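## Task

Find the round red tin sitting on a shelf in one of the storage bays and move it onto the desk, with no other object going there. Every other item must stay on its own shelf, table or counter. The robot must not tip over or finish leaning. The tin must rest on the desk by itself, not because the robot is holding it. Finish with the gripper open and the robot moved away from it.

## Robot and tools

Robot: a Hello Robot Stretch 3 with a single arm. It has a two-wheeled base (0.33 m long, 0.34 m wide), a lift that slides up a mast, and a telescoping arm that reaches out to the robot's RIGHT side. The base cannot move sideways, so to shift the gripper forward or back you drive the base. Spinning in place pivots about the point between the drive wheels, 0.05 m behind the front edge; with the arm in and the wrist folded the swept radius is 0.28 m, and an unfolded, level wrist reaches past that. A small disturbance may occasionally nudge a loose object.

Frames: the base frame has its origin on the floor between the drive wheels, x forward, y left, z up. hand_pose is reported in it, located where closed fingertips meet; with all wrist joints at zero its x axis points up, y back toward the mast, z toward the rear. Odometry frame = base frame at scene start; base_odometry heading runs -3.142 to 3.142, positive left, and counts wheel slip as motion.

execute_actions: argument actions is a list holding one action (or empty, which just reports state and images). An action may hold "base", "joints", or both, plus optional "contact_limits"; its motions start together. base takes one command only: {"translate_m": d}, a relative drive in metres from the last reported base position, forward positive, -1 to 1; or {"rotate_rad": d}, a relative turn in radians, left/counter-clockwise positive, -3.2 to 3.2. joints is one dictionary of absolute targets keyed by name: lift_m 0 to 1.1 (arm height on mast); arm_m 0 to 0.52 (extension); wrist_yaw_rad -1.345 to 4.42 (0 along the arm, positive toward the front, 3.0 folded over the base); wrist_pitch_rad -1.57 to 0.451 (0 level, negative tips fingers down); wrist_roll_rad -2.911 to 2.911 (0 fingers side by side, level); gripper_m -0.089 to 0.179 (bigger is wider; actual fingertip gap is less, by 0.007 near closed and 0.025 fully open; zero gap below 0.007); head_pan_rad -3.953 to 1.73 (0 forward, positive left, -1.57 along the arm); head_tilt_rad -1.53 to 0.419 (negative down). Done-tolerances: lift and arm ±0.004, yaw and roll ±0.02, pitch ±0.05, gripper ±0.004, head ±0.02. contact_limits accepts only arm_m, a motor_effort percent 1 to 100 at which the arm stops (contact_stop); small values are gentle but too small halts instantly; the result shows the active, default and maximum limit. Optional cameras: list of head_camera, nav_camera, wrist_camera or all; omitted/null means all, [] means none. Unknown keys or out-of-range numbers reject the call entirely. Omitted joints or base may keep driving to earlier targets. No action runs past 15 s. Once a result reports a stop, remaining movement calls in that same reply are skipped.

wait: seconds 0 to 10; commands nothing, returns state and images. zoom_image: camera plus region [x0, y0, x1, y1] in that camera's pixels from the top-left, at most 504 by 504, on the latest full image. finished_scene: scene (1 or 2) ends that scene irreversibly and reports success; the next task appears in its result. Replying with no tool call ends everything.

Results: joint_positions; base_status and joint_status (done, off_target meaning it stopped short and may still push, contact_stop, time_out, torque_fault); on_its_own lists uncommanded behaviour, where "held at" is a held target, not the actual position. motor_effort is percent of maximum, positive toward higher values, bracket = peak in the last action; readings carry biases and noise. Positive wheel effort pushes forward. lidar_m: 12 sectors of 30 degrees, first straight ahead, counting counter-clockwise (4th left, 7th behind, 10th right), distances 0.15 to 12 m in a plane 0.17 m up; "-" means nothing seen; misses glass, thin legs, table tops; own parts can hide the 5th, 6th, 9th, 10th. wrist_depth_mm and head_depth_mm: 7x7 median depths (45 to 1000 mm and 280 to 4000 mm; head grid is sideways). base_tilt in degrees, forward/right positive, with up to about 4 degrees bias. turned_by_wheels and turned_by_imu give rotation since the last result.

Cameras: head_camera and nav_camera ride on the head and follow pan/tilt; wrist_camera is on the gripper. Calibration lines give K, distortion and T_world_to_cam (base frame to camera), with small per-scene errors that grow for the arm camera.

Stops and faults: arm and lift halt on firm contact and go slack until recommanded; a slack lift may sag under load or be pushed up by closing fingers on a surface. Base, wrist and head have no contact stop and keep shoving. Sustained wrist strain shuts that servo off for 10 s (torque_fault).

Gripper: close to a value under the object's width to grasp; open to at least 0.02 above the touch value to release. Neither the reading nor done proves a grasp; re-squeeze with a different value.

Speed: full speed (0.30 m/s, 1.9 rad/s) only with lift_m below 0.30, arm_m below 0.03 and wrist_yaw_rad above 2.54; otherwise 0.10 m/s and 0.63 rad/s.

Self-collision: fold or unfold the wrist only with lift_m between 0.32 and 0.95, wrist_pitch_rad -0.4, roll near 0; folded, lift may go down to 0.25. If wrist_yaw_rad is below -0.4, keep pitch at -0.5 or lower.

Avoid: pushing into rigid things with the gripper higher than about 0.45 m (tipping risk, worse with high limits or repeated pushes); driving while gripping or hooking something fixed; snagging furniture, especially reversing. If tilted, reverse in small steps, free the gripper, lower lift to about 0.2. The robot keeps its last command while you think.

Each tool is called after "Call:" as name(argument=value, ...) on one line, values as JSON.

## Session

Call:
execute_actions(actions=[{"joints":{"head_tilt_rad":-0.5}}])

Scene clock: 0.87 s.
base_odometry: x=+0.000 y=+0.000 heading=+0.000 (m, m, rad; odometry frame)
turned_by_wheels: +0.000 (rad since the last result)
turned_by_imu: +0.000 (rad since the last result)
base_tilt: forward=+0.1 right=+0.0 (deg)
lidar_m: 0.97 0.99 1.00 1.23 2.10 1.18 2.09 3.40 1.31 0.86 0.76 0.78
head_depth_mm: 715 769 828 903 994 1096 1170 / 781 846 922 1015 1127 1265 1226 / 856 933 1028 1143 1292 1412 1234 / 981 1081 1203 1342 1527 1482 1235 / 979 1063 1162 1278 1422 1485 1238 / 908 983 1062 1166 1284 1396 1240 / 845 908 980 1065 1163 1287 1250
base_status: not commanded
joint_positions: lift_m=+0.461 arm_m=-0.001 wrist_yaw_rad=+2.833 wrist_pitch_rad=-0.377 wrist_roll_rad=-0.017 gripper_m=+0.037 head_pan_rad=-0.010 head_tilt_rad=-0.493
joint_status: all done
motor_effort: left_wheel=+0(0) right_wheel=+0(0) lift_m=+41(41) arm_m=+0(0) wrist_yaw_rad=+0(0) wrist_pitch_rad=+6(6) wrist_roll_rad=+1(1) gripper_m=+1(0) head_pan_rad=+0(0) head_tilt_rad=-3(29) (%)
hand_pose: x=+0.0483 y=+0.0744 z=+0.4833 quat_wxyz=(+0.238, +0.701, +0.027, +0.672) (m; base frame)
wrist_depth_mm: - - - - 951 813 723 / - - - - - 873 766 / - - - - - 934 814 / - - - - - - 849 / 840 843 931 909 948 980 893 / 688 - 738 748 777 759 800 / 608 599 621 642 639 654 672
pictures: head_camera (sideways: a quarter turn clockwise sets it upright), nav_camera (sideways: a quarter turn counterclockwise sets it upright), wrist_camera
camera_calibration (this result's frames):
head_camera: T_world_to_cam=[[-0.518856, 0.0584551, -0.85286, 1.13608], [0.0766489, 0.996822, 0.0216912, -0.0305333], [0.851418, -0.0541162, -0.521688, 0.634403], [0, 0, 0, 1]] pos_world=[0.0516601, -0.00164185, 1.30054]
nav_camera: T_world_to_cam=[[0.509145, 0.0218595, 0.860403, -1.08462], [0.0217329, -0.999685, 0.0125377, 0.0355002], [0.860406, 0.0123156, -0.50946, 0.612847], [0, 0, 0, 1]] pos_world=[0.0241625, 0.0516508, 1.24499]
wrist_camera: T_world_to_cam=[[0.947535, -0.311176, 0.0731246, -0.0656734], [-0.107342, -0.525232, -0.844161, 0.480426], [0.30109, 0.792023, -0.531078, 0.353761], [0, 0, 0, 1]] pos_world=[0.00728392, -0.0482875, 0.598234]
Images, in order (width x height): head_camera 896x504, nav_camera 672x504, wrist_camera 644x364.

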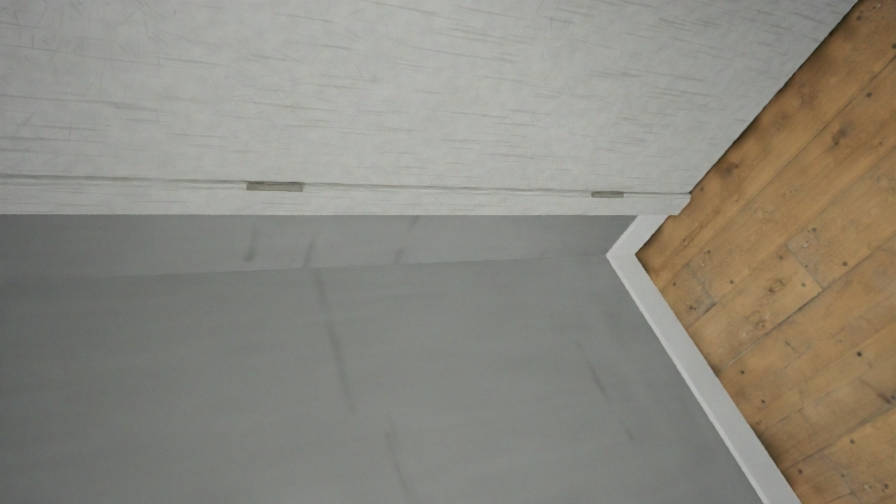

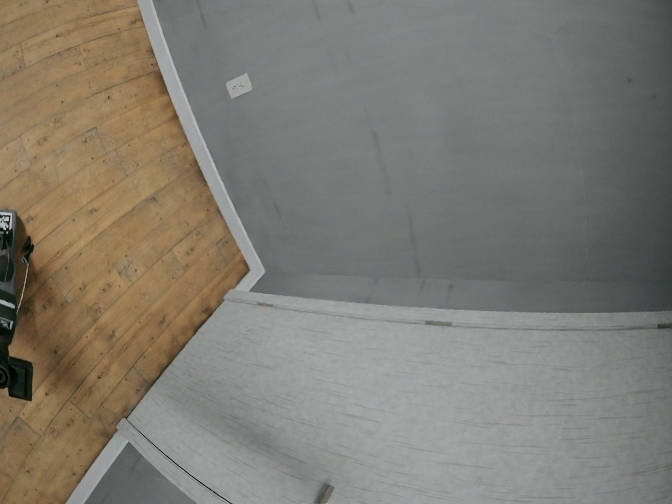

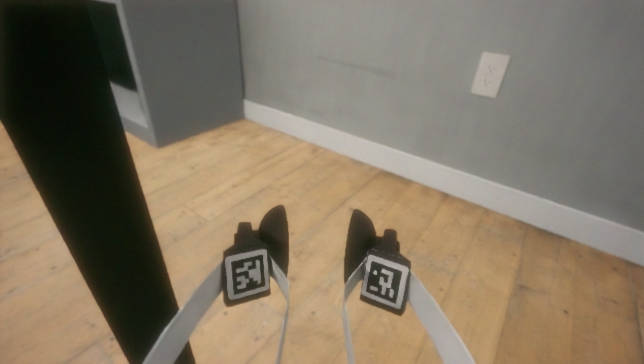

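Call:
execute_actions(actions=[{"joints":{"head_pan_rad":2.3e-1,"head_tilt_rad":-0.4,"lift_m":0.27},"base":{"rotate_rad":2.2}}], cameras=["nav_camera"])

Call:
execute_actions(actions=[{"joints":{"head_pan_rad":-1.2}}], cameras=["nav_camera"])

Scene clock: 9.30 s.
base_odometry: x=+0.000 y=+0.000 heading=+2.200 (m, m, rad; odometry frame)
turned_by_wheels: +2.200 (rad since the last result)
turned_by_imu: +2.161 (rad since the last result)
base_tilt: forward=+0.0 right=+0.0 (deg)
lidar_m: 1.71 1.18 2.09 2.17 1.16 0.83 0.76 0.79 1.04 1.00 1.03 1.23
head_depth_mm: 2387 2552 2706 2724 2028 1574 1282 / 2425 2615 2836 2876 2046 1595 1297 / 2459 2637 2874 2919 2062 1584 1293 / 2147 2272 2379 2463 1981 1606 1299 / 1308 1346 1377 1422 1448 1522 1306 / 967 1029 1117 1228 1373 1509 1315 / 953 1038 1140 1261 1409 1535 1309
base_status: done
joint_positions: lift_m=+0.270 arm_m=-0.001 wrist_yaw_rad=+2.833 wrist_pitch_rad=-0.378 wrist_roll_rad=-0.017 gripper_m=+0.037 head_pan_rad=+0.223 head_tilt_rad=-0.408
joint_status: all done
motor_effort: left_wheel=-4(13) right_wheel=+3(11) lift_m=+36(35) arm_m=+0(0) wrist_yaw_rad=+0(0) wrist_pitch_rad=+6(6) wrist_roll_rad=+1(1) gripper_m=+0(1) head_pan_rad=+4(26) head_tilt_rad=+5(16) (%)
hand_pose: x=+0.0483 y=+0.0742 z=+0.2918 quat_wxyz=(+0.238, +0.701, +0.027, +0.672) (m; base frame)
wrist_depth_mm: - - - - - - 942 / - - - - - - 949 / - 969 - - - - 992 / - 729 730 779 793 822 869 / 565 582 604 614 640 645 652 / 473 - - 494 513 525 531 / - - - 433 434 444 457
pictures: nav_camera (sideways: a quarter turn counterclockwise sets it upright)
camera_calibration (this result's frames):
nav_camera: T_world_to_cam=[[0.41691, 0.12241, 0.900668, -1.13658], [0.251247, -0.967803, 0.0152346, 0.0305875], [0.873534, 0.219938, -0.434242, 0.514893], [0, 0, 0, 1]] pos_world=[0.0163894, 0.0554863, 1.2468]
Images, in order (width x height): nav_camera 672x504.

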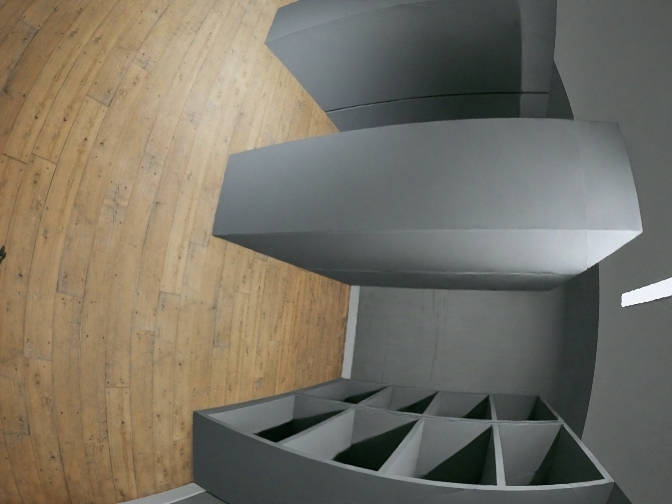

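Scene clock: 10.53 s.
base_odometry: x=+0.000 y=+0.000 heading=+2.200 (m, m, rad; odometry frame)
turned_by_wheels: +0.000 (rad since the last result)
turned_by_imu: +0.000 (rad since the last result)
base_tilt: forward=+0.0 right=+0.0 (deg)
lidar_m: 1.71 1.18 2.08 2.17 1.16 0.83 0.76 0.79 1.04 0.99 1.03 1.23
head_depth_mm: 775 834 902 985 1085 1197 1274 / 797 863 936 1020 1125 1262 1290 / 825 888 968 1062 1175 1318 1298 / 849 921 1005 1103 1230 1388 1307 / 873 954 1043 1153 1288 1455 1312 / 905 988 1083 1206 1354 1501 1309 / 938 1025 1133 1261 1420 1562 1319
base_status: not commanded
joint_positions: lift_m=+0.270 arm_m=-0.001 wrist_yaw_rad=+2.833 wrist_pitch_rad=-0.378 wrist_roll_rad=-0.017 gripper_m=+0.037 head_pan_rad=-1.193 head_tilt_rad=-0.408
joint_status: all done
motor_effort: left_wheel=-4(4) right_wheel=+3(3) lift_m=+36(36) arm_m=-1(0) wrist_yaw_rad=+0(1) wrist_pitch_rad=+6(6) wrist_roll_rad=+1(1) gripper_m=+1(0) head_pan_rad=-5(50) head_tilt_rad=+4(4) (%)
hand_pose: x=+0.0483 y=+0.0742 z=+0.2918 quat_wxyz=(+0.238, +0.701, +0.027, +0.672) (m; base frame)
wrist_depth_mm: - - - - - - 971 / - - - - - - 967 / - 988 - - - - 991 / - 741 735 776 804 822 854 / 567 575 601 606 632 643 671 / 470 - - 495 517 521 535 / - - - 436 430 453 460
pictures: nav_camera (sideways: a quarter turn counterclockwise sets it upright)
camera_calibration (this result's frames):
nav_camera: T_world_to_cam=[[0.185311, -0.393011, 0.900668, -1.13517], [-0.917407, -0.397659, 0.0152346, 0.0377163], [0.352171, -0.829102, -0.434241, 0.518073], [0, 0, 0, 1]] pos_world=[0.0625096, -0.00159912, 1.2468]
Images, in order (width x height): nav_camera 672x504.

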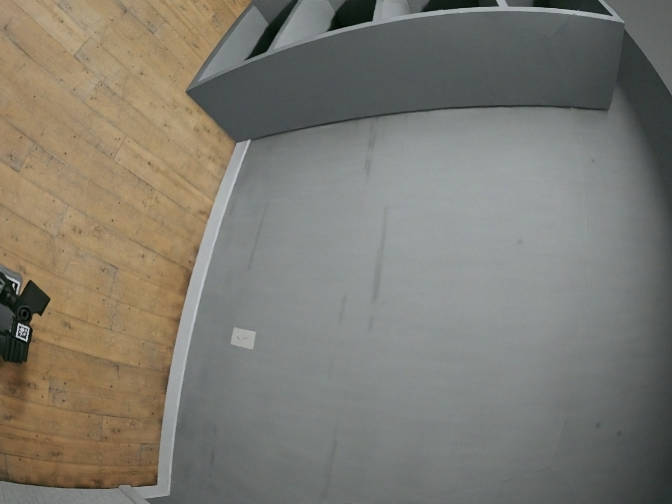

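Call:
execute_actions(actions=[{"joints":{"head_pan_rad":0},"base":{"rotate_rad":0.6}}], cameras=[])

Call:
execute_actions(actions=[{"base":{"translate_m":0.9},"joints":{"head_pan_rad":-0.6}}], cameras=["nav_camera"])

Call:
execute_actions(actions=[{"joints":{"head_pan_rad":0.9}}], cameras=["nav_camera"])

Scene clock: 18.87 s.
base_odometry: x=+0.000 y=+0.000 heading=+2.800 (m, m, rad; odometry frame)
turned_by_wheels: +0.600 (rad since the last result)
turned_by_imu: +0.589 (rad since the last result)
base_tilt: forward=+0.0 right=+0.0 (deg)
lidar_m: 1.18 2.08 2.16 1.08 0.81 0.76 0.81 1.02 0.99 1.05 1.23 1.31
head_depth_mm: 1294 1519 1792 2243 2025 1581 1293 / 975 1066 1197 1377 1622 1582 1289 / 982 1065 1165 1269 1407 1527 1297 / 1040 1135 1238 1374 1521 1597 1298 / 1102 1204 1346 2656 1993 1609 1308 / 2190 2296 2418 2541 2100 1626 1305 / 1937 2023 2113 2250 2105 1625 1319
base_status: done
joint_positions: lift_m=+0.270 arm_m=-0.001 wrist_yaw_rad=+2.833 wrist_pitch_rad=-0.378 wrist_roll_rad=-0.017 gripper_m=+0.037 head_pan_rad=-0.007 head_tilt_rad=-0.408
joint_status: all done
motor_effort: left_wheel=-4(14) right_wheel=+3(10) lift_m=+36(36) arm_m=-1(0) wrist_yaw_rad=+1(0) wrist_pitch_rad=+6(6) wrist_roll_rad=+1(1) gripper_m=+0(1) head_pan_rad=+3(50) head_tilt_rad=+4(4) (%)
hand_pose: x=+0.0483 y=+0.0742 z=+0.2918 quat_wxyz=(+0.238, +0.701, +0.027, +0.672) (m; base frame)
wrist_depth_mm: - - - - - - - / - - - - - - - / - 969 - - - - - / - 733 756 768 785 819 850 / 558 580 607 601 638 652 656 / 477 - - 503 519 525 545 / - - - 429 435 441 452
pictures: none
No camera images: the call's "cameras" was empty. Leave "cameras" out to get every camera's image.

Scene clock: 23.57 s.
base_odometry: x=-0.848 y=+0.302 heading=+2.800 (m, m, rad; odometry frame)
turned_by_wheels: +0.000 (rad since the last result)
turned_by_imu: +0.007 (rad since the last result)
base_tilt: forward=+0.1 right=+0.0 (deg)
lidar_m: 0.37 1.33 1.70 1.98 1.58 1.55 1.61 1.52 1.16 1.07 0.36 0.35
head_depth_mm: 1871 2008 2230 2386 2028 1570 1287 / - 287 313 349 1822 1487 1255 / - 287 307 337 374 421 481 / - 286 305 335 371 417 475 / - 285 303 332 368 413 471 / - 283 301 330 365 409 465 / - 283 298 328 362 406 461
base_status: done
joint_positions: lift_m=+0.270 arm_m=-0.001 wrist_yaw_rad=+2.833 wrist_pitch_rad=-0.378 wrist_roll_rad=-0.017 gripper_m=+0.037 head_pan_rad=-0.593 head_tilt_rad=-0.408
joint_status: all done
motor_effort: left_wheel=-4(12) right_wheel=+3(10) lift_m=+36(37) arm_m=-1(0) wrist_yaw_rad=+0(0) wrist_pitch_rad=+6(6) wrist_roll_rad=+1(1) gripper_m=-1(0) head_pan_rad=-4(42) head_tilt_rad=+4(4) (%)
hand_pose: x=+0.0483 y=+0.0742 z=+0.2918 quat_wxyz=(+0.238, +0.701, +0.027, +0.672) (m; base frame)
wrist_depth_mm: - - - - - - - / - - - - - - - / - 969 955 - - - - / - 735 746 765 797 827 842 / 571 594 602 617 630 634 648 / 477 - - 500 521 525 512 / - - - 429 433 448 420
pictures: nav_camera (sideways: a quarter turn counterclockwise sets it upright)
camera_calibration (this result's frames):
nav_camera: T_world_to_cam=[[0.374651, -0.219668, 0.900768, -1.13645], [-0.532756, -0.846131, 0.0152418, 0.0353606], [0.75882, -0.4856, -0.434033, 0.515322], [0, 0, 0, 1]] pos_world=[0.0535747, 0.0305176, 1.24681]
Images, in order (width x height): nav_camera 672x504.

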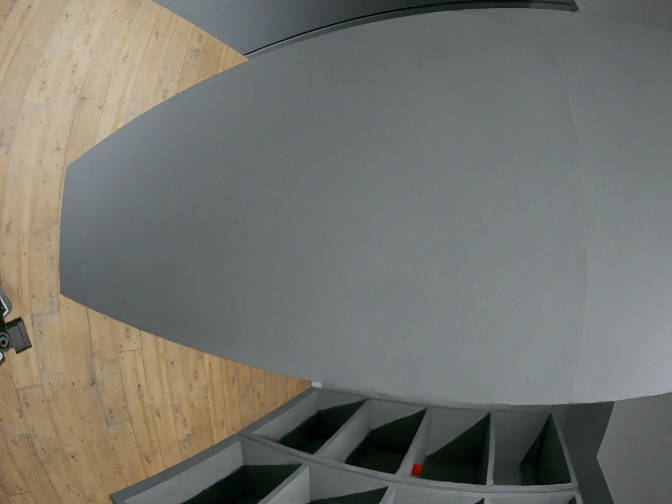

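Scene clock: 24.83 s.
base_odometry: x=-0.848 y=+0.302 heading=+2.800 (m, m, rad; odometry frame)
turned_by_wheels: +0.000 (rad since the last result)
turned_by_imu: +0.000 (rad since the last result)
base_tilt: forward=+0.1 right=-0.1 (deg)
lidar_m: 0.37 1.33 1.70 1.98 1.59 1.55 1.61 1.52 1.16 1.07 0.36 0.35
head_depth_mm: 1095 1200 1307 1445 1607 1593 1290 / 1082 1174 1276 1411 1568 1579 1295 / 1188 1266 1369 1473 1629 1598 1290 / 2728 2906 3197 2952 2072 1601 1307 / 2686 2935 3114 2896 2090 1606 1309 / 2664 2883 3090 2900 2099 1608 1309 / 2619 2850 3087 2993 2101 1620 1318
base_status: not commanded
joint_positions: lift_m=+0.270 arm_m=-0.001 wrist_yaw_rad=+2.833 wrist_pitch_rad=-0.378 wrist_roll_rad=-0.017 gripper_m=+0.037 head_pan_rad=+0.893 head_tilt_rad=-0.408
joint_status: all done
motor_effort: left_wheel=-4(4) right_wheel=+3(3) lift_m=+37(37) arm_m=-1(0) wrist_yaw_rad=+1(1) wrist_pitch_rad=+6(6) wrist_roll_rad=+1(1) gripper_m=+0(0) head_pan_rad=+3(50) head_tilt_rad=+4(4) (%)
hand_pose: x=+0.0483 y=+0.0742 z=+0.2918 quat_wxyz=(+0.238, +0.701, +0.027, +0.672) (m; base frame)
wrist_depth_mm: - - - - - - - / - - - - - - - / - 950 982 - - - - / - 731 738 799 788 796 849 / 556 593 591 606 641 631 641 / 470 - - 499 516 528 511 / - - - 434 438 445 417
pictures: nav_camera (sideways: a quarter turn counterclockwise sets it upright)
camera_calibration (this result's frames):
nav_camera: T_world_to_cam=[[0.250727, 0.354617, 0.900768, -1.1357], [0.797771, -0.602768, 0.0152418, 0.0272443], [0.548359, 0.714785, -0.434033, 0.516606], [0, 0, 0, 1]] pos_world=[-0.0202706, 0.0498975, 1.24681]
Images, in order (width x height): nav_camera 672x504.

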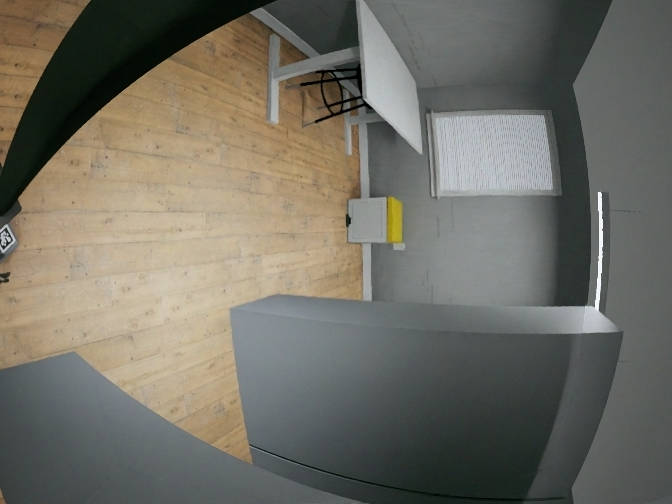

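Call:
execute_actions(actions=[{"base":{"translate_m":-0.55},"joints":{"head_pan_rad":0}}], cameras=[])

Call:
execute_actions(actions=[{"base":{"rotate_rad":-0.56}}], cameras=["nav_camera","head_camera"])

Scene clock: 39.90 s.
base_odometry: x=-0.330 y=+0.117 heading=+2.799 (m, m, rad; odometry frame)
turned_by_wheels: +0.000 (rad since the last result)
turned_by_imu: -0.003 (rad since the last result)
base_tilt: forward=+0.1 right=-0.1 (deg)
lidar_m: 0.86 1.76 2.05 1.48 1.11 1.06 1.12 1.22 1.18 1.11 1.09 0.84
head_depth_mm: 653 714 796 980 1273 1487 1290 / 682 733 795 866 949 1071 1210 / 720 778 848 929 1027 1149 1251 / 762 827 904 1002 1116 1258 1302 / 811 888 973 1099 1919 1551 1309 / 1917 2021 2137 2265 2114 1615 1308 / 1700 1786 1880 1962 2008 1629 1323
base_status: done
joint_positions: lift_m=+0.270 arm_m=-0.001 wrist_yaw_rad=+2.833 wrist_pitch_rad=-0.378 wrist_roll_rad=-0.017 gripper_m=+0.037 head_pan_rad=+0.007 head_tilt_rad=-0.408
joint_status: all done
motor_effort: left_wheel=-3(17) right_wheel=+3(6) lift_m=+36(37) arm_m=+0(1) wrist_yaw_rad=+1(1) wrist_pitch_rad=+6(6) wrist_roll_rad=+1(1) gripper_m=-1(0) head_pan_rad=-5(50) head_tilt_rad=+4(4) (%)
hand_pose: x=+0.0483 y=+0.0742 z=+0.2918 quat_wxyz=(+0.238, +0.701, +0.027, +0.672) (m; base frame)
wrist_depth_mm: - - - - - - - / - - - - - - - / - 972 994 - - - - / - 735 750 769 787 831 844 / 562 587 601 605 629 640 673 / 473 - - 506 512 525 529 / - - - 433 428 445 450
pictures: none
No camera images: the call's "cameras" was empty. Leave "cameras" out to get every camera's image.

Scene clock: 41.40 s.
base_odometry: x=-0.330 y=+0.117 heading=+2.240 (m, m, rad; odometry frame)
turned_by_wheels: -0.560 (rad since the last result)
turned_by_imu: -0.549 (rad since the last result)
base_tilt: forward=+0.1 right=+0.0 (deg)
lidar_m: 0.84 0.85 1.77 2.43 1.53 1.12 1.06 1.11 1.22 1.18 1.15 1.09
head_depth_mm: 2165 2336 2477 2311 1949 1579 1285 / 2216 2395 2595 2734 2039 1587 1290 / 2220 2397 2601 2766 2047 1590 1300 / 2198 2403 2624 2775 2075 1605 1296 / 2163 2076 1918 1792 1657 1518 1256 / 984 943 914 878 946 1042 1186 / 659 708 764 836 924 1040 1183
base_status: done
joint_positions: lift_m=+0.270 arm_m=-0.001 wrist_yaw_rad=+2.833 wrist_pitch_rad=-0.378 wrist_roll_rad=-0.017 gripper_m=+0.037 head_pan_rad=+0.007 head_tilt_rad=-0.408
joint_status: not commanded
motor_effort: left_wheel=+4(15) right_wheel=-3(10) lift_m=+37(36) arm_m=-1(0) wrist_yaw_rad=+1(0) wrist_pitch_rad=+6(6) wrist_roll_rad=+1(1) gripper_m=+0(0) head_pan_rad=-4(5) head_tilt_rad=+4(4) (%)
hand_pose: x=+0.0483 y=+0.0742 z=+0.2918 quat_wxyz=(+0.238, +0.701, +0.027, +0.672) (m; base frame)
wrist_depth_mm: - - - - - - 698 / - - - - - - 706 / - - - - - 984 738 / - 734 738 768 815 831 732 / 561 593 607 621 640 629 653 / 474 - - 499 516 519 534 / - - - 430 429 450 454
pictures: head_camera (sideways: a quarter turn clockwise sets it upright), nav_camera (sideways: a quarter turn counterclockwise sets it upright)
camera_calibration (this result's frames):
head_camera: T_world_to_cam=[[-0.444839, 0.0499226, -0.894218, 1.18957], [0.0571509, 0.997993, 0.0272858, -0.0377007], [0.893785, -0.0389676, -0.446799, 0.536701], [0, 0, 0, 1]] pos_world=[0.051625, -0.000847413, 1.30456]
nav_camera: T_world_to_cam=[[0.43312, 0.0302062, 0.90083, -1.13689], [0.0379724, -0.999162, 0.0152462, 0.0318733], [0.900536, 0.0276033, -0.433905, 0.51429], [0, 0, 0, 1]] pos_world=[0.0280633, 0.0519917, 1.24681]
Images, in order (width x height): head_camera 896x504, nav_camera 672x504.

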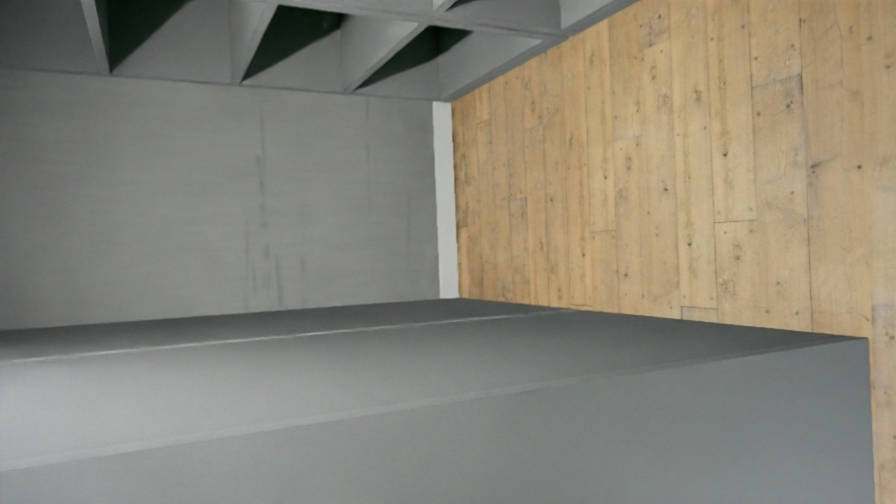

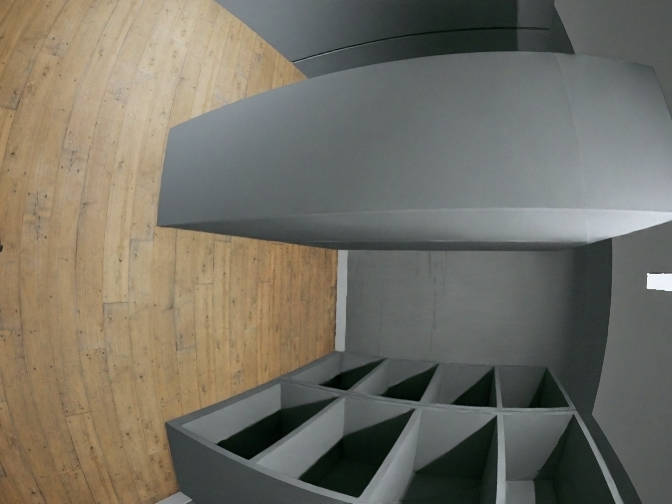

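Call:
execute_actions(actions=[{"base":{"rotate_rad":-0.3}}], cameras=[])

Call:
execute_actions(actions=[{"base":{"translate_m":0.45}}], cameras=[])

Call:
execute_actions(actions=[{"base":{"rotate_rad":0.3}}], cameras=[])

Call:
execute_actions(actions=[{"base":{"translate_m":0.8},"joints":{"head_pan_rad":-1.3,"head_tilt_rad":-0.6}}], cameras=["nav_camera","head_camera"])

Scene clock: 52.60 s.
base_odometry: x=-0.330 y=+0.117 heading=+1.940 (m, m, rad; odometry frame)
turned_by_wheels: -0.300 (rad since the last result)
turned_by_imu: -0.293 (rad since the last result)
base_tilt: forward=+0.0 right=+0.0 (deg)
lidar_m: 1.84 0.84 0.93 1.78 2.29 1.28 1.09 1.06 1.22 1.18 1.19 1.09
head_depth_mm: 1539 1685 1492 1709 1317 1371 1291 / 1538 1703 1770 1728 1866 1545 1288 / 1518 1664 1810 1972 1994 1597 1294 / 2279 2448 2638 2797 2074 1596 1310 / 2233 2443 2638 2792 2091 1604 1308 / 2184 2388 2535 2709 2108 1626 1306 / 2118 2263 2448 2604 1957 1521 1245
base_status: done
joint_positions: lift_m=+0.270 arm_m=-0.001 wrist_yaw_rad=+2.833 wrist_pitch_rad=-0.378 wrist_roll_rad=-0.017 gripper_m=+0.037 head_pan_rad=+0.007 head_tilt_rad=-0.408
joint_status: not commanded
motor_effort: left_wheel=+4(14) right_wheel=-3(9) lift_m=+36(37) arm_m=-1(0) wrist_yaw_rad=+0(1) wrist_pitch_rad=+6(6) wrist_roll_rad=+1(1) gripper_m=+0(1) head_pan_rad=-4(4) head_tilt_rad=+4(4) (%)
hand_pose: x=+0.0483 y=+0.0742 z=+0.2918 quat_wxyz=(+0.238, +0.701, +0.027, +0.672) (m; base frame)
wrist_depth_mm: - - - - - 743 649 / - - - - - 791 709 / - 983 989 - - 838 891 / - 717 723 770 798 785 826 / 570 589 592 600 644 645 642 / 473 - - 504 515 519 533 / - - - 428 436 448 450
pictures: none
No camera images: the call's "cameras" was empty. Leave "cameras" out to get every camera's image.

Scene clock: 55.83 s.
base_odometry: x=-0.492 y=+0.537 heading=+1.940 (m, m, rad; odometry frame)
turned_by_wheels: +0.000 (rad since the last result)
turned_by_imu: +0.004 (rad since the last result)
base_tilt: forward=+0.0 right=+0.0 (deg)
lidar_m: 1.39 0.69 0.51 0.75 2.33 1.78 1.52 1.49 1.24 1.06 0.81 0.70
head_depth_mm: 1160 1308 1193 1535 1211 1442 1222 / 1137 1258 1323 1496 1393 1490 1294 / 1184 1280 1398 1518 1696 1585 1293 / 1890 2075 2237 2441 2065 1591 1307 / 1892 2039 2204 2422 2085 1605 1303 / 1845 1979 2139 2317 2093 1614 1308 / 1786 1916 2054 2235 2111 1629 1314
base_status: done
joint_positions: lift_m=+0.270 arm_m=-0.001 wrist_yaw_rad=+2.833 wrist_pitch_rad=-0.378 wrist_roll_rad=-0.017 gripper_m=+0.037 head_pan_rad=+0.007 head_tilt_rad=-0.408
joint_status: not commanded
motor_effort: left_wheel=+4(17) right_wheel=-3(6) lift_m=+36(37) arm_m=+0(1) wrist_yaw_rad=+1(1) wrist_pitch_rad=+6(6) wrist_roll_rad=+1(1) gripper_m=-1(1) head_pan_rad=-4(3) head_tilt_rad=+4(4) (%)
hand_pose: x=+0.0483 y=+0.0742 z=+0.2918 quat_wxyz=(+0.238, +0.701, +0.027, +0.672) (m; base frame)
wrist_depth_mm: - - - 639 506 626 879 / - - - 692 553 732 - / - 987 963 771 618 886 - / - 723 748 722 732 810 863 / 569 601 615 608 631 637 657 / 473 - - 503 523 524 539 / - - - 429 432 440 451
pictures: none
No camera images: the call's "cameras" was empty. Leave "cameras" out to get every camera's image.

Scene clock: 57.33 s.
base_odometry: x=-0.492 y=+0.537 heading=+2.240 (m, m, rad; odometry frame)
turned_by_wheels: +0.300 (rad since the last result)
turned_by_imu: +0.295 (rad since the last result)
base_tilt: forward=+0.1 right=-0.1 (deg)
lidar_m: 1.21 0.51 0.55 1.75 2.12 1.57 1.49 1.48 1.09 1.05 0.71 1.39
head_depth_mm: 1805 1979 2147 1946 1842 1570 1284 / 1860 2023 2185 2360 2037 1584 1293 / 1867 2003 2195 2404 2071 1600 1299 / 1852 2004 2206 2394 2089 1604 1301 / 1847 2012 2156 2321 1982 1619 1311 / 1571 1508 1460 1408 1364 1326 1243 / 1003 980 961 941 923 899 875
base_status: done
joint_positions: lift_m=+0.270 arm_m=-0.001 wrist_yaw_rad=+2.833 wrist_pitch_rad=-0.378 wrist_roll_rad=-0.017 gripper_m=+0.037 head_pan_rad=+0.007 head_tilt_rad=-0.408
joint_status: not commanded
motor_effort: left_wheel=-4(13) right_wheel=+3(10) lift_m=+37(37) arm_m=-1(1) wrist_yaw_rad=+0(0) wrist_pitch_rad=+6(6) wrist_roll_rad=+1(1) gripper_m=+0(2) head_pan_rad=-4(4) head_tilt_rad=+4(4) (%)
hand_pose: x=+0.0483 y=+0.0742 z=+0.2918 quat_wxyz=(+0.238, +0.701, +0.027, +0.672) (m; base frame)
wrist_depth_mm: - - - - 655 443 454 / - - - - 669 477 516 / - 989 996 - 683 526 591 / - 737 761 756 714 588 671 / 571 584 599 608 616 622 672 / 480 - - 509 514 536 538 / - - - 433 434 446 445
pictures: none
No camera images: the call's "cameras" was empty. Leave "cameras" out to get every camera's image.

Scene clock: 61.70 s.
base_odometry: x=-0.988 y=+1.165 heading=+2.240 (m, m, rad; odometry frame)
turned_by_wheels: +0.000 (rad since the last result)
turned_by_imu: +0.006 (rad since the last result)
base_tilt: forward=+0.1 right=+0.0 (deg)
lidar_m: 1.14 0.44 0.32 0.31 0.33 0.45 2.29 1.49 0.71 1.05 0.76 1.50
head_depth_mm: 822 896 700 1137 987 1206 1125 / 843 919 701 1168 991 1235 1144 / 861 946 709 1198 994 1268 1155 / 886 969 710 1227 997 1305 1178 / 908 994 757 1227 1032 1316 1176 / 848 892 764 999 1006 1214 1183 / 695 729 725 837 979 1320 1182
base_status: done
joint_positions: lift_m=+0.270 arm_m=-0.001 wrist_yaw_rad=+2.833 wrist_pitch_rad=-0.378 wrist_roll_rad=-0.017 gripper_m=+0.037 head_pan_rad=-1.293 head_tilt_rad=-0.593
joint_status: all done
motor_effort: left_wheel=-4(11) right_wheel=+3(11) lift_m=+36(37) arm_m=+0(1) wrist_yaw_rad=-1(0) wrist_pitch_rad=+6(6) wrist_roll_rad=+1(1) gripper_m=+0(0) head_pan_rad=-3(50) head_tilt_rad=-3(19) (%)
hand_pose: x=+0.0483 y=+0.0742 z=+0.2918 quat_wxyz=(+0.238, +0.701, +0.027, +0.672) (m; base frame)
wrist_depth_mm: - 291 314 337 371 403 439 / - 319 338 364 407 438 502 / - 346 372 412 442 495 561 / - 383 414 456 507 575 661 / 389 426 451 507 587 615 655 / 424 - - 497 529 524 541 / - - - 433 431 441 456
pictures: head_camera (sideways: a quarter turn clockwise sets it upright), nav_camera (sideways: a quarter turn counterclockwise sets it upright)
camera_calibration (this result's frames):
head_camera: T_world_to_cam=[[-0.114009, 0.593109, -0.797009, 1.06079], [0.977983, 0.208146, 0.0149993, -0.0273171], [0.17479, -0.777751, -0.603781, 0.745334], [0, 0, 0, 1]] pos_world=[0.0173779, -0.0437948, 1.29589]
nav_camera: T_world_to_cam=[[0.188469, -0.561737, 0.805563, -1.01116], [-0.951959, -0.306085, 0.00927915, 0.0456834], [0.241358, -0.768611, -0.592438, 0.72458], [0, 0, 0, 1]] pos_world=[0.0591779, 0.00289497, 1.2434]
Images, in order (width x height): head_camera 896x504, nav_camera 672x504.

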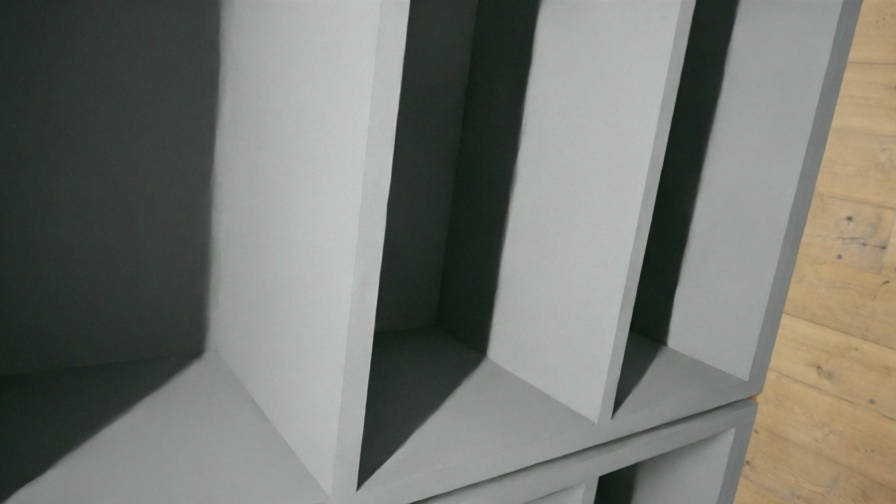

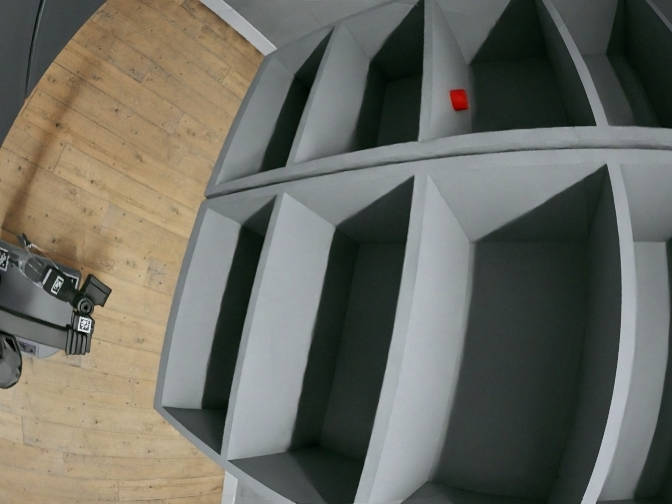

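Call:
execute_actions(actions=[{"base":{"translate_m":0.75},"joints":{"head_pan_rad":-1.5,"head_tilt_rad":-0.4,"lift_m":0.9}}], cameras=["head_camera"])

Scene clock: 78.87 s.
base_odometry: x=-1.453 y=+1.753 heading=+2.239 (m, m, rad; odometry frame)
turned_by_wheels: +0.000 (rad since the last result)
turned_by_imu: +0.007 (rad since the last result)
base_tilt: forward=+0.0 right=+0.0 (deg)
lidar_m: 0.70 0.41 0.31 0.30 0.31 0.43 3.05 1.29 0.65 0.80 0.90 0.72
head_depth_mm: 663 704 707 656 713 796 850 / 861 933 990 705 1125 939 1077 / 870 938 1011 710 1192 942 1238 / 873 947 1017 717 1198 950 1259 / 870 953 1024 725 1206 957 1202 / 841 959 1025 731 1225 955 1201 / 816 960 1039 737 1233 965 1209
base_status: done
joint_positions: lift_m=+0.900 arm_m=-0.001 wrist_yaw_rad=+2.833 wrist_pitch_rad=-0.379 wrist_roll_rad=-0.017 gripper_m=+0.037 head_pan_rad=-1.493 head_tilt_rad=-0.409
joint_status: all done
motor_effort: left_wheel=-5(15) right_wheel=+3(12) lift_m=+46(49) arm_m=+0(0) wrist_yaw_rad=+0(0) wrist_pitch_rad=+6(6) wrist_roll_rad=+1(1) gripper_m=+0(1) head_pan_rad=-4(24) head_tilt_rad=+4(22) (%)
hand_pose: x=+0.0483 y=+0.0742 z=+0.9214 quat_wxyz=(+0.238, +0.701, +0.027, +0.672) (m; base frame)
wrist_depth_mm: - 281 301 323 351 378 409 / - 304 327 350 382 421 463 / - 336 356 382 425 473 528 / - 367 391 426 478 550 598 / 375 407 423 486 542 627 645 / 414 - 468 551 660 752 661 / 453 489 573 669 775 871 656
pictures: head_camera (sideways: a quarter turn clockwise sets it upright)
camera_calibration (this result's frames):
head_camera: T_world_to_cam=[[0.0182335, 0.448177, -0.893759, 1.18614], [0.999537, 0.0136166, 0.0272195, -0.0433629], [0.0243691, -0.893841, -0.447721, 0.543205], [0, 0, 0, 1]] pos_world=[0.00847785, -0.0454735, 1.30451]
Images, in order (width x height): head_camera 896x504.

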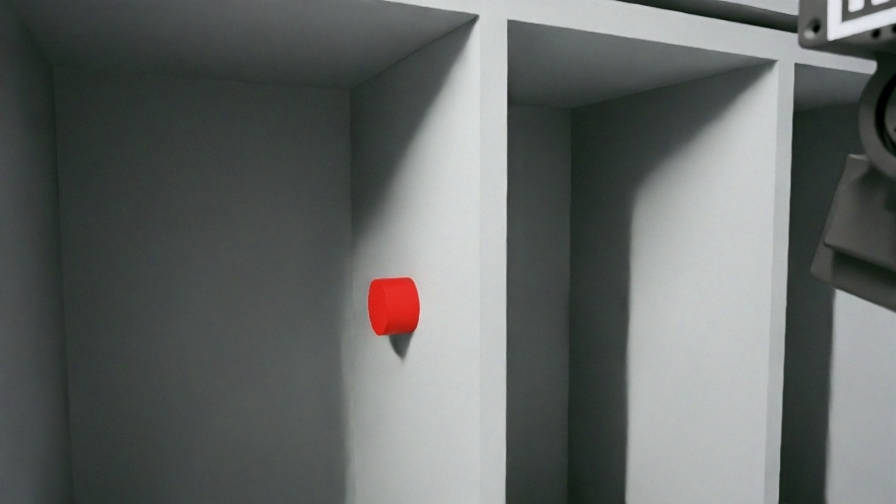

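Call:
execute_actions(actions=[{"joints":{"wrist_yaw_rad":0,"gripper_m":0.15,"lift_m":0.9}}], cameras=[])

Call:
execute_actions(actions=[{"joints":{"wrist_pitch_rad":0,"wrist_roll_rad":0}}], cameras=["wrist_camera"])

Scene clock: 96.27 s.
base_odometry: x=-1.453 y=+1.753 heading=+2.239 (m, m, rad; odometry frame)
turned_by_wheels: +0.000 (rad since the last result)
turned_by_imu: +0.001 (rad since the last result)
base_tilt: forward=+0.0 right=+0.0 (deg)
lidar_m: 0.70 0.41 0.31 0.30 0.31 0.43 3.03 1.29 0.64 0.80 0.90 0.72
head_depth_mm: 664 704 708 655 713 780 848 / 860 936 993 705 1121 962 955 / 867 935 1007 712 1193 993 - / 872 947 1018 718 1203 977 1193 / 870 950 1022 726 1203 970 1199 / 844 959 1031 732 1222 958 1206 / 814 965 1038 738 1234 962 1205
base_status: not commanded
joint_positions: lift_m=+0.900 arm_m=-0.001 wrist_yaw_rad=+0.002 wrist_pitch_rad=-0.379 wrist_roll_rad=-0.017 gripper_m=+0.150 head_pan_rad=-1.493 head_tilt_rad=-0.409
joint_status: all done
motor_effort: left_wheel=-5(5) right_wheel=+3(3) lift_m=+46(46) arm_m=+0(1) wrist_yaw_rad=-3(2) wrist_pitch_rad=+6(6) wrist_roll_rad=+1(1) gripper_m=+0(98) head_pan_rad=-5(4) head_tilt_rad=+4(5) (%)
hand_pose: x=-0.0210 y=-0.3733 z=+0.9214 quat_wxyz=(+0.701, +0.135, -0.688, -0.132) (m; base frame)
wrist_depth_mm: 350 353 346 379 446 339 338 / 748 851 841 797 513 363 350 / 785 934 934 895 647 390 871 / 789 911 921 960 612 441 944 / 697 748 743 765 592 786 833 / 634 644 611 621 594 - 670 / 889 956 - 972 658 - -
pictures: none
No camera images: the call's "cameras" was empty. Leave "cameras" out to get every camera's image.

Scene clock: 97.27 s.
base_odometry: x=-1.453 y=+1.753 heading=+2.239 (m, m, rad; odometry frame)
turned_by_wheels: +0.000 (rad since the last result)
turned_by_imu: +0.000 (rad since the last result)
base_tilt: forward=+0.1 right=+0.0 (deg)
lidar_m: 0.70 0.41 0.31 0.30 0.31 0.43 3.04 1.29 0.64 0.80 0.90 0.72
head_depth_mm: 665 706 708 655 713 795 860 / 864 932 993 706 1121 988 - / 867 940 1006 713 1189 1014 - / 870 947 1017 717 1203 953 1184 / 869 949 1027 724 1230 951 1196 / 840 957 1031 730 1226 960 1201 / 814 964 1037 739 1227 962 1208
base_status: not commanded
joint_positions: lift_m=+0.900 arm_m=-0.001 wrist_yaw_rad=+0.002 wrist_pitch_rad=-0.022 wrist_roll_rad=-0.008 gripper_m=+0.150 head_pan_rad=-1.493 head_tilt_rad=-0.409
joint_status: all done
motor_effort: left_wheel=-4(4) right_wheel=+3(3) lift_m=+46(46) arm_m=-1(1) wrist_yaw_rad=-2(4) wrist_pitch_rad=+9(10) wrist_roll_rad=+4(4) gripper_m=+2(0) head_pan_rad=-4(4) head_tilt_rad=+5(4) (%)
hand_pose: x=-0.0209 y=-0.3998 z=+1.0090 quat_wxyz=(+0.710, +0.009, -0.704, -0.007) (m; base frame)
wrist_depth_mm: 760 809 775 808 681 352 742 / 774 813 818 826 662 358 802 / 694 833 846 829 643 369 819 / 399 403 393 393 425 384 484 / 783 888 910 899 600 399 882 / 786 920 941 937 593 - 933 / 719 770 773 789 566 433 851
pictures: wrist_camera
camera_calibration (this result's frames):
wrist_camera: T_world_to_cam=[[-0.997923, 0.0316546, 0.0560991, -0.0724701], [-0.0484272, 0.205565, -0.977444, 1.09552], [-0.0424727, -0.978131, -0.203606, -0.0160056], [0, 0, 0, 1]] pos_world=[-0.0199462, -0.238564, 1.07162]
Images, in order (width x height): wrist_camera 644x364.

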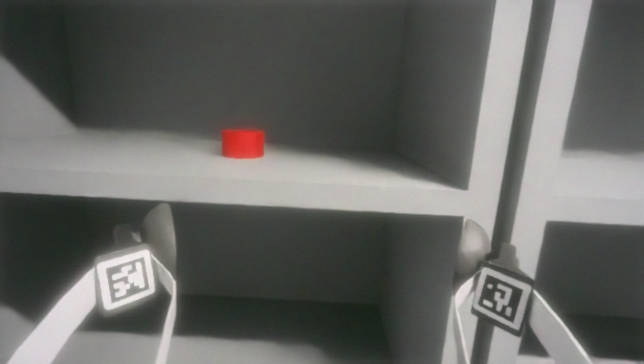

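Call:
execute_actions(actions=[{"base":{"translate_m":0.13},"joints":{"lift_m":0.91,"gripper_m":0.179,"arm_m":0.25}}], cameras=["wrist_camera"])

Scene clock: 106.53 s.
base_odometry: x=-1.534 y=+1.855 heading=+2.239 (m, m, rad; odometry frame)
turned_by_wheels: +0.000 (rad since the last result)
turned_by_imu: +0.002 (rad since the last result)
base_tilt: forward=+0.0 right=+0.0 (deg)
lidar_m: 0.57 0.41 0.30 0.30 0.31 0.43 1.27 1.40 0.70 1.07 0.79 0.59
head_depth_mm: 858 932 991 790 - 921 1122 / 864 936 1004 802 - 940 1187 / 870 939 1013 804 - 941 1183 / 875 947 1020 759 1204 949 1201 / 870 952 1030 724 1214 956 1192 / 843 960 1037 730 1221 958 1198 / 817 965 1046 737 1155 963 1142
base_status: done
joint_positions: lift_m=+0.910 arm_m=+0.250 wrist_yaw_rad=+0.001 wrist_pitch_rad=-0.020 wrist_roll_rad=-0.007 gripper_m=+0.179 head_pan_rad=-1.493 head_tilt_rad=-0.409
joint_status: all done
motor_effort: left_wheel=-4(7) right_wheel=+3(8) lift_m=+46(49) arm_m=+4(1) wrist_yaw_rad=-1(3) wrist_pitch_rad=+8(9) wrist_roll_rad=+3(4) gripper_m=-1(97) head_pan_rad=-4(4) head_tilt_rad=+4(5) (%)
hand_pose: x=-0.0212 y=-0.6503 z=+1.0194 quat_wxyz=(+0.710, +0.008, -0.704, -0.007) (m; base frame)
wrist_depth_mm: 544 544 554 541 560 536 371 / 568 568 562 559 559 548 365 / 594 588 591 587 575 558 362 / 373 390 412 309 476 474 359 / 231 240 240 249 258 285 279 / - 163 169 173 179 181 190 / 148 146 145 145 144 144 144
pictures: wrist_camera
camera_calibration (this result's frames):
wrist_camera: T_world_to_cam=[[-0.997939, 0.0329523, 0.055067, -0.0635323], [-0.0472153, 0.204133, -0.977804, 1.15663], [-0.0434619, -0.978388, -0.202156, -0.260603], [0, 0, 0, 1]] pos_world=[-0.0201171, -0.488984, 1.08177]
Images, in order (width x height): wrist_camera 644x364.

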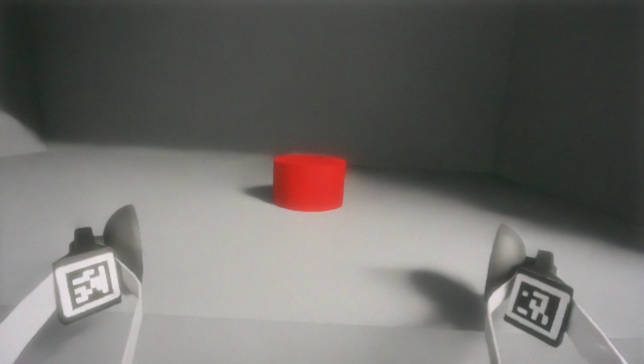

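Call:
execute_actions(actions=[{"joints":{"arm_m":0.44}}], cameras=["wrist_camera"])

Scene clock: 114.37 s.
base_odometry: x=-1.534 y=+1.855 heading=+2.239 (m, m, rad; odometry frame)
turned_by_wheels: +0.000 (rad since the last result)
turned_by_imu: -0.010 (rad since the last result)
base_tilt: forward=-0.4 right=-0.8 (deg)
lidar_m: 0.57 0.41 0.30 0.29 0.30 0.42 1.21 1.40 0.70 1.08 0.80 0.59
head_depth_mm: 821 937 1003 829 1147 950 1136 / 795 953 1022 - 1197 958 1202 / 771 955 1021 - 1206 963 1205 / 747 961 1031 729 1213 970 1214 / 720 965 1036 762 1224 974 1221 / 698 974 1049 770 1237 979 1223 / 675 977 1066 781 1189 986 1158
base_status: not commanded
joint_positions: lift_m=+0.911 arm_m=+0.440 wrist_yaw_rad=-0.001 wrist_pitch_rad=+0.016 wrist_roll_rad=-0.022 gripper_m=+0.179 head_pan_rad=-1.494 head_tilt_rad=-0.403
joint_status: all done
motor_effort: left_wheel=-1(20) right_wheel=+0(3) lift_m=+13(46) arm_m=+5(28) wrist_yaw_rad=+1(14) wrist_pitch_rad=-7(51) wrist_roll_rad=+9(13) gripper_m=+0(1) head_pan_rad=-4(4) head_tilt_rad=+2(4) (%)
hand_pose: x=-0.0217 y=-0.8411 z=+1.0295 quat_wxyz=(+0.715, -0.006, -0.699, +0.005) (m; base frame)
wrist_depth_mm: 390 392 383 380 381 384 350 / 392 395 397 396 397 392 346 / 402 405 407 407 402 408 339 / 414 416 419 414 416 414 335 / 328 331 327 341 359 403 322 / - 205 131 154 234 239 254 / 156 161 126 149 174 170 183
pictures: wrist_camera
camera_calibration (this result's frames):
wrist_camera: T_world_to_cam=[[-0.996967, 0.0369786, 0.0684724, -0.0686757], [-0.0612844, 0.169183, -0.983678, 1.18185], [-0.0479593, -0.984891, -0.166403, -0.487602], [0, 0, 0, 1]] pos_world=[-0.0194235, -0.677643, 1.08612]
Images, in order (width x height): wrist_camera 644x364.

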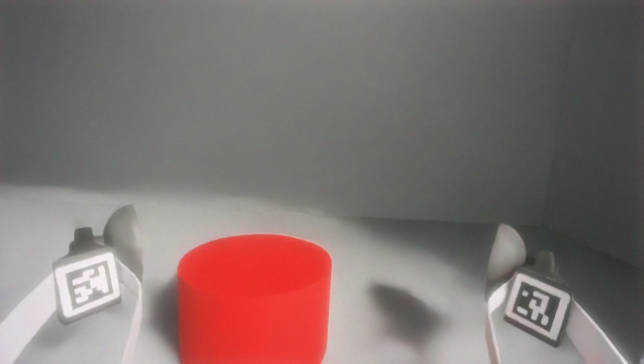

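Call:
execute_actions(actions=[{"base":{"translate_m":0.03},"joints":{"lift_m":0.935,"wrist_pitch_rad":-0.15}}], cameras=["wrist_camera"])

Scene clock: 122.23 s.
base_odometry: x=-1.552 y=+1.879 heading=+2.239 (m, m, rad; odometry frame)
turned_by_wheels: +0.000 (rad since the last result)
turned_by_imu: -0.031 (rad since the last result)
base_tilt: forward=+0.0 right=+0.0 (deg)
lidar_m: 0.55 0.43 0.31 0.30 0.30 0.41 1.08 1.43 0.71 1.07 0.79 0.57
head_depth_mm: 870 933 997 - 1115 941 1127 / 870 938 999 655 1190 946 1189 / 874 942 1016 658 1191 953 1195 / 852 950 1017 705 1195 952 1195 / 828 945 1018 732 1203 959 1203 / 804 948 1022 740 1206 963 1207 / 777 950 1022 747 1192 970 1157
base_status: done
joint_positions: lift_m=+0.935 arm_m=+0.440 wrist_yaw_rad=-0.006 wrist_pitch_rad=-0.133 wrist_roll_rad=-0.015 gripper_m=+0.179 head_pan_rad=-1.494 head_tilt_rad=-0.403
joint_status: all done
motor_effort: left_wheel=-4(22) right_wheel=+6(16) lift_m=+36(37) arm_m=+3(5) wrist_yaw_rad=+6(11) wrist_pitch_rad=-7(31) wrist_roll_rad=+6(9) gripper_m=+1(0) head_pan_rad=-4(3) head_tilt_rad=+2(2) (%)
hand_pose: x=-0.0229 y=-0.8355 z=+1.0161 quat_wxyz=(+0.711, +0.046, -0.700, -0.049) (m; base frame)
wrist_depth_mm: 345 347 350 354 358 359 344 / 365 366 371 372 368 381 343 / 382 383 388 389 390 396 340 / 297 309 325 339 357 377 322 / 217 219 127 141 236 255 252 / - 162 114 124 174 178 187 / 129 131 122 129 139 138 146
pictures: wrist_camera
camera_calibration (this result's frames):
wrist_camera: T_world_to_cam=[[-0.997257, 0.0319754, 0.0667546, -0.0715733], [-0.0534248, 0.313251, -0.948167, 1.25203], [-0.0512289, -0.949132, -0.310683, -0.307932], [0, 0, 0, 1]] pos_world=[-0.0202626, -0.682179, 1.09624]
Images, in order (width x height): wrist_camera 644x364.

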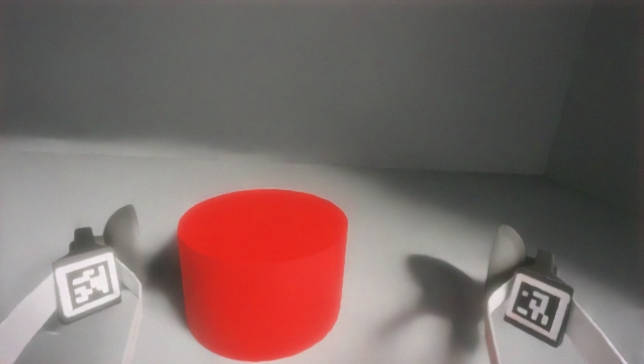

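Call:
execute_actions(actions=[{"joints":{"lift_m":0.945}}], cameras=[])

Call:
execute_actions(actions=[{"joints":{"gripper_m":0.05}}], cameras=[])

Call:
execute_actions(actions=[{"joints":{"lift_m":0.97}}], cameras=["wrist_camera"])

Scene clock: 132.07 s.
base_odometry: x=-1.552 y=+1.879 heading=+2.239 (m, m, rad; odometry frame)
turned_by_wheels: +0.000 (rad since the last result)
turned_by_imu: +0.001 (rad since the last result)
base_tilt: forward=+0.0 right=+0.0 (deg)
lidar_m: 0.55 0.43 0.31 0.30 0.30 0.41 1.09 1.42 0.71 1.07 0.79 0.57
head_depth_mm: 870 934 998 - 1114 940 1121 / 869 940 1000 657 1186 946 1186 / 871 942 1000 657 1188 952 1188 / 857 942 1017 703 1195 955 1198 / 833 946 1017 733 1201 960 1205 / 805 946 1022 739 1205 962 1205 / 781 949 1021 746 1186 969 1162
base_status: not commanded
joint_positions: lift_m=+0.945 arm_m=+0.440 wrist_yaw_rad=-0.002 wrist_pitch_rad=-0.165 wrist_roll_rad=-0.008 gripper_m=+0.179 head_pan_rad=-1.494 head_tilt_rad=-0.403
joint_status: all done
motor_effort: left_wheel=+1(4) right_wheel=-1(6) lift_m=+46(49) arm_m=+3(3) wrist_yaw_rad=+3(7) wrist_pitch_rad=+6(7) wrist_roll_rad=+4(7) gripper_m=+0(0) head_pan_rad=-3(4) head_tilt_rad=+2(2) (%)
hand_pose: x=-0.0220 y=-0.8335 z=+1.0177 quat_wxyz=(+0.708, +0.058, -0.702, -0.059) (m; base frame)
wrist_depth_mm: 346 342 352 349 347 352 344 / 362 364 365 372 367 374 345 / 383 385 394 394 398 396 343 / 289 298 308 322 335 348 323 / 216 217 129 140 228 245 243 / - 163 116 125 174 176 182 / 130 133 125 131 140 138 145
pictures: none
No camera images: the call's "cameras" was empty. Leave "cameras" out to get every camera's image.

Scene clock: 133.83 s.
base_odometry: x=-1.552 y=+1.879 heading=+2.239 (m, m, rad; odometry frame)
turned_by_wheels: +0.000 (rad since the last result)
turned_by_imu: +0.000 (rad since the last result)
base_tilt: forward=+0.1 right=+0.0 (deg)
lidar_m: 0.55 0.43 0.31 0.30 0.31 0.41 1.08 1.42 0.71 1.07 0.79 0.57
head_depth_mm: 866 935 996 - 1114 941 1125 / 871 940 995 655 1188 940 1187 / 868 944 1004 657 1193 951 1192 / 855 945 1017 724 1193 956 1202 / 830 947 1018 733 1203 959 1202 / 805 948 1018 739 1202 962 1210 / 781 949 1019 746 1189 969 1159
base_status: not commanded
joint_positions: lift_m=+0.945 arm_m=+0.440 wrist_yaw_rad=+0.001 wrist_pitch_rad=-0.167 wrist_roll_rad=-0.007 gripper_m=+0.051 head_pan_rad=-1.494 head_tilt_rad=-0.403
joint_status: all done
motor_effort: left_wheel=+3(3) right_wheel=-2(3) lift_m=+45(46) arm_m=+3(3) wrist_yaw_rad=-1(3) wrist_pitch_rad=+7(7) wrist_roll_rad=+3(3) gripper_m=-15(100) head_pan_rad=-5(4) head_tilt_rad=+2(2) (%)
hand_pose: x=-0.0213 y=-0.8334 z=+1.0173 quat_wxyz=(+0.707, +0.060, -0.702, -0.059) (m; base frame)
wrist_depth_mm: 345 345 346 347 350 353 352 / 363 365 372 373 373 375 343 / 380 391 388 394 397 402 342 / 285 294 305 319 330 346 323 / 205 209 137 132 205 234 242 / 160 163 127 116 128 177 180 / 131 133 132 125 136 143 145
pictures: none
No camera images: the call's "cameras" was empty. Leave "cameras" out to get every camera's image.

Scene clock: 134.83 s.
base_odometry: x=-1.552 y=+1.879 heading=+2.239 (m, m, rad; odometry frame)
turned_by_wheels: +0.000 (rad since the last result)
turned_by_imu: +0.000 (rad since the last result)
base_tilt: forward=+0.0 right=+0.0 (deg)
lidar_m: 0.55 0.43 0.31 0.30 0.30 0.41 1.09 1.43 0.71 1.08 0.79 0.57
head_depth_mm: 865 936 993 - 1109 941 1129 / 867 940 994 674 1193 945 1195 / 871 943 1003 656 1190 950 1195 / 856 945 1014 723 1193 953 1206 / 832 946 1013 732 1200 957 1201 / 806 947 1019 739 1201 962 1205 / 783 954 1019 746 1194 968 1161
base_status: not commanded
joint_positions: lift_m=+0.970 arm_m=+0.440 wrist_yaw_rad=+0.001 wrist_pitch_rad=-0.175 wrist_roll_rad=-0.007 gripper_m=+0.051 head_pan_rad=-1.494 head_tilt_rad=-0.403
joint_status: all done
motor_effort: left_wheel=+3(2) right_wheel=-2(2) lift_m=+47(48) arm_m=+3(3) wrist_yaw_rad=-1(0) wrist_pitch_rad=+10(10) wrist_roll_rad=+3(3) gripper_m=-17(16) head_pan_rad=-4(3) head_tilt_rad=+2(2) (%)
hand_pose: x=-0.0213 y=-0.8329 z=+1.0403 quat_wxyz=(+0.707, +0.062, -0.702, -0.061) (m; base frame)
wrist_depth_mm: 342 346 352 350 348 357 347 / 365 369 367 369 370 375 346 / 381 393 390 392 398 397 342 / 340 351 369 382 395 414 340 / 246 251 137 132 255 281 288 / 192 196 127 115 127 214 220 / 158 159 157 125 163 172 174
pictures: wrist_camera
camera_calibration (this result's frames):
wrist_camera: T_world_to_cam=[[-0.997926, 0.0243332, 0.0595947, -0.0706311], [-0.0472251, 0.352366, -0.93467, 1.29291], [-0.0437427, -0.935546, -0.350487, -0.244961], [0, 0, 0, 1]] pos_world=[-0.0201419, -0.683033, 1.1268]
Images, in order (width x height): wrist_camera 644x364.

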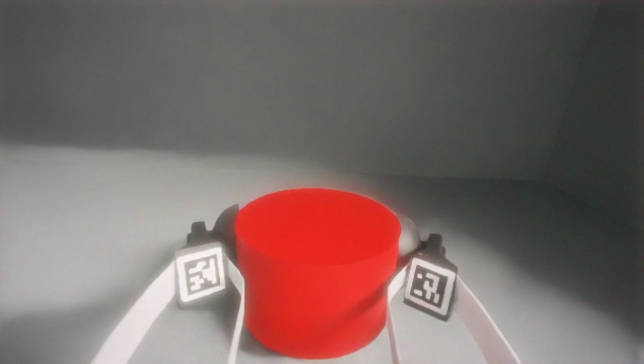

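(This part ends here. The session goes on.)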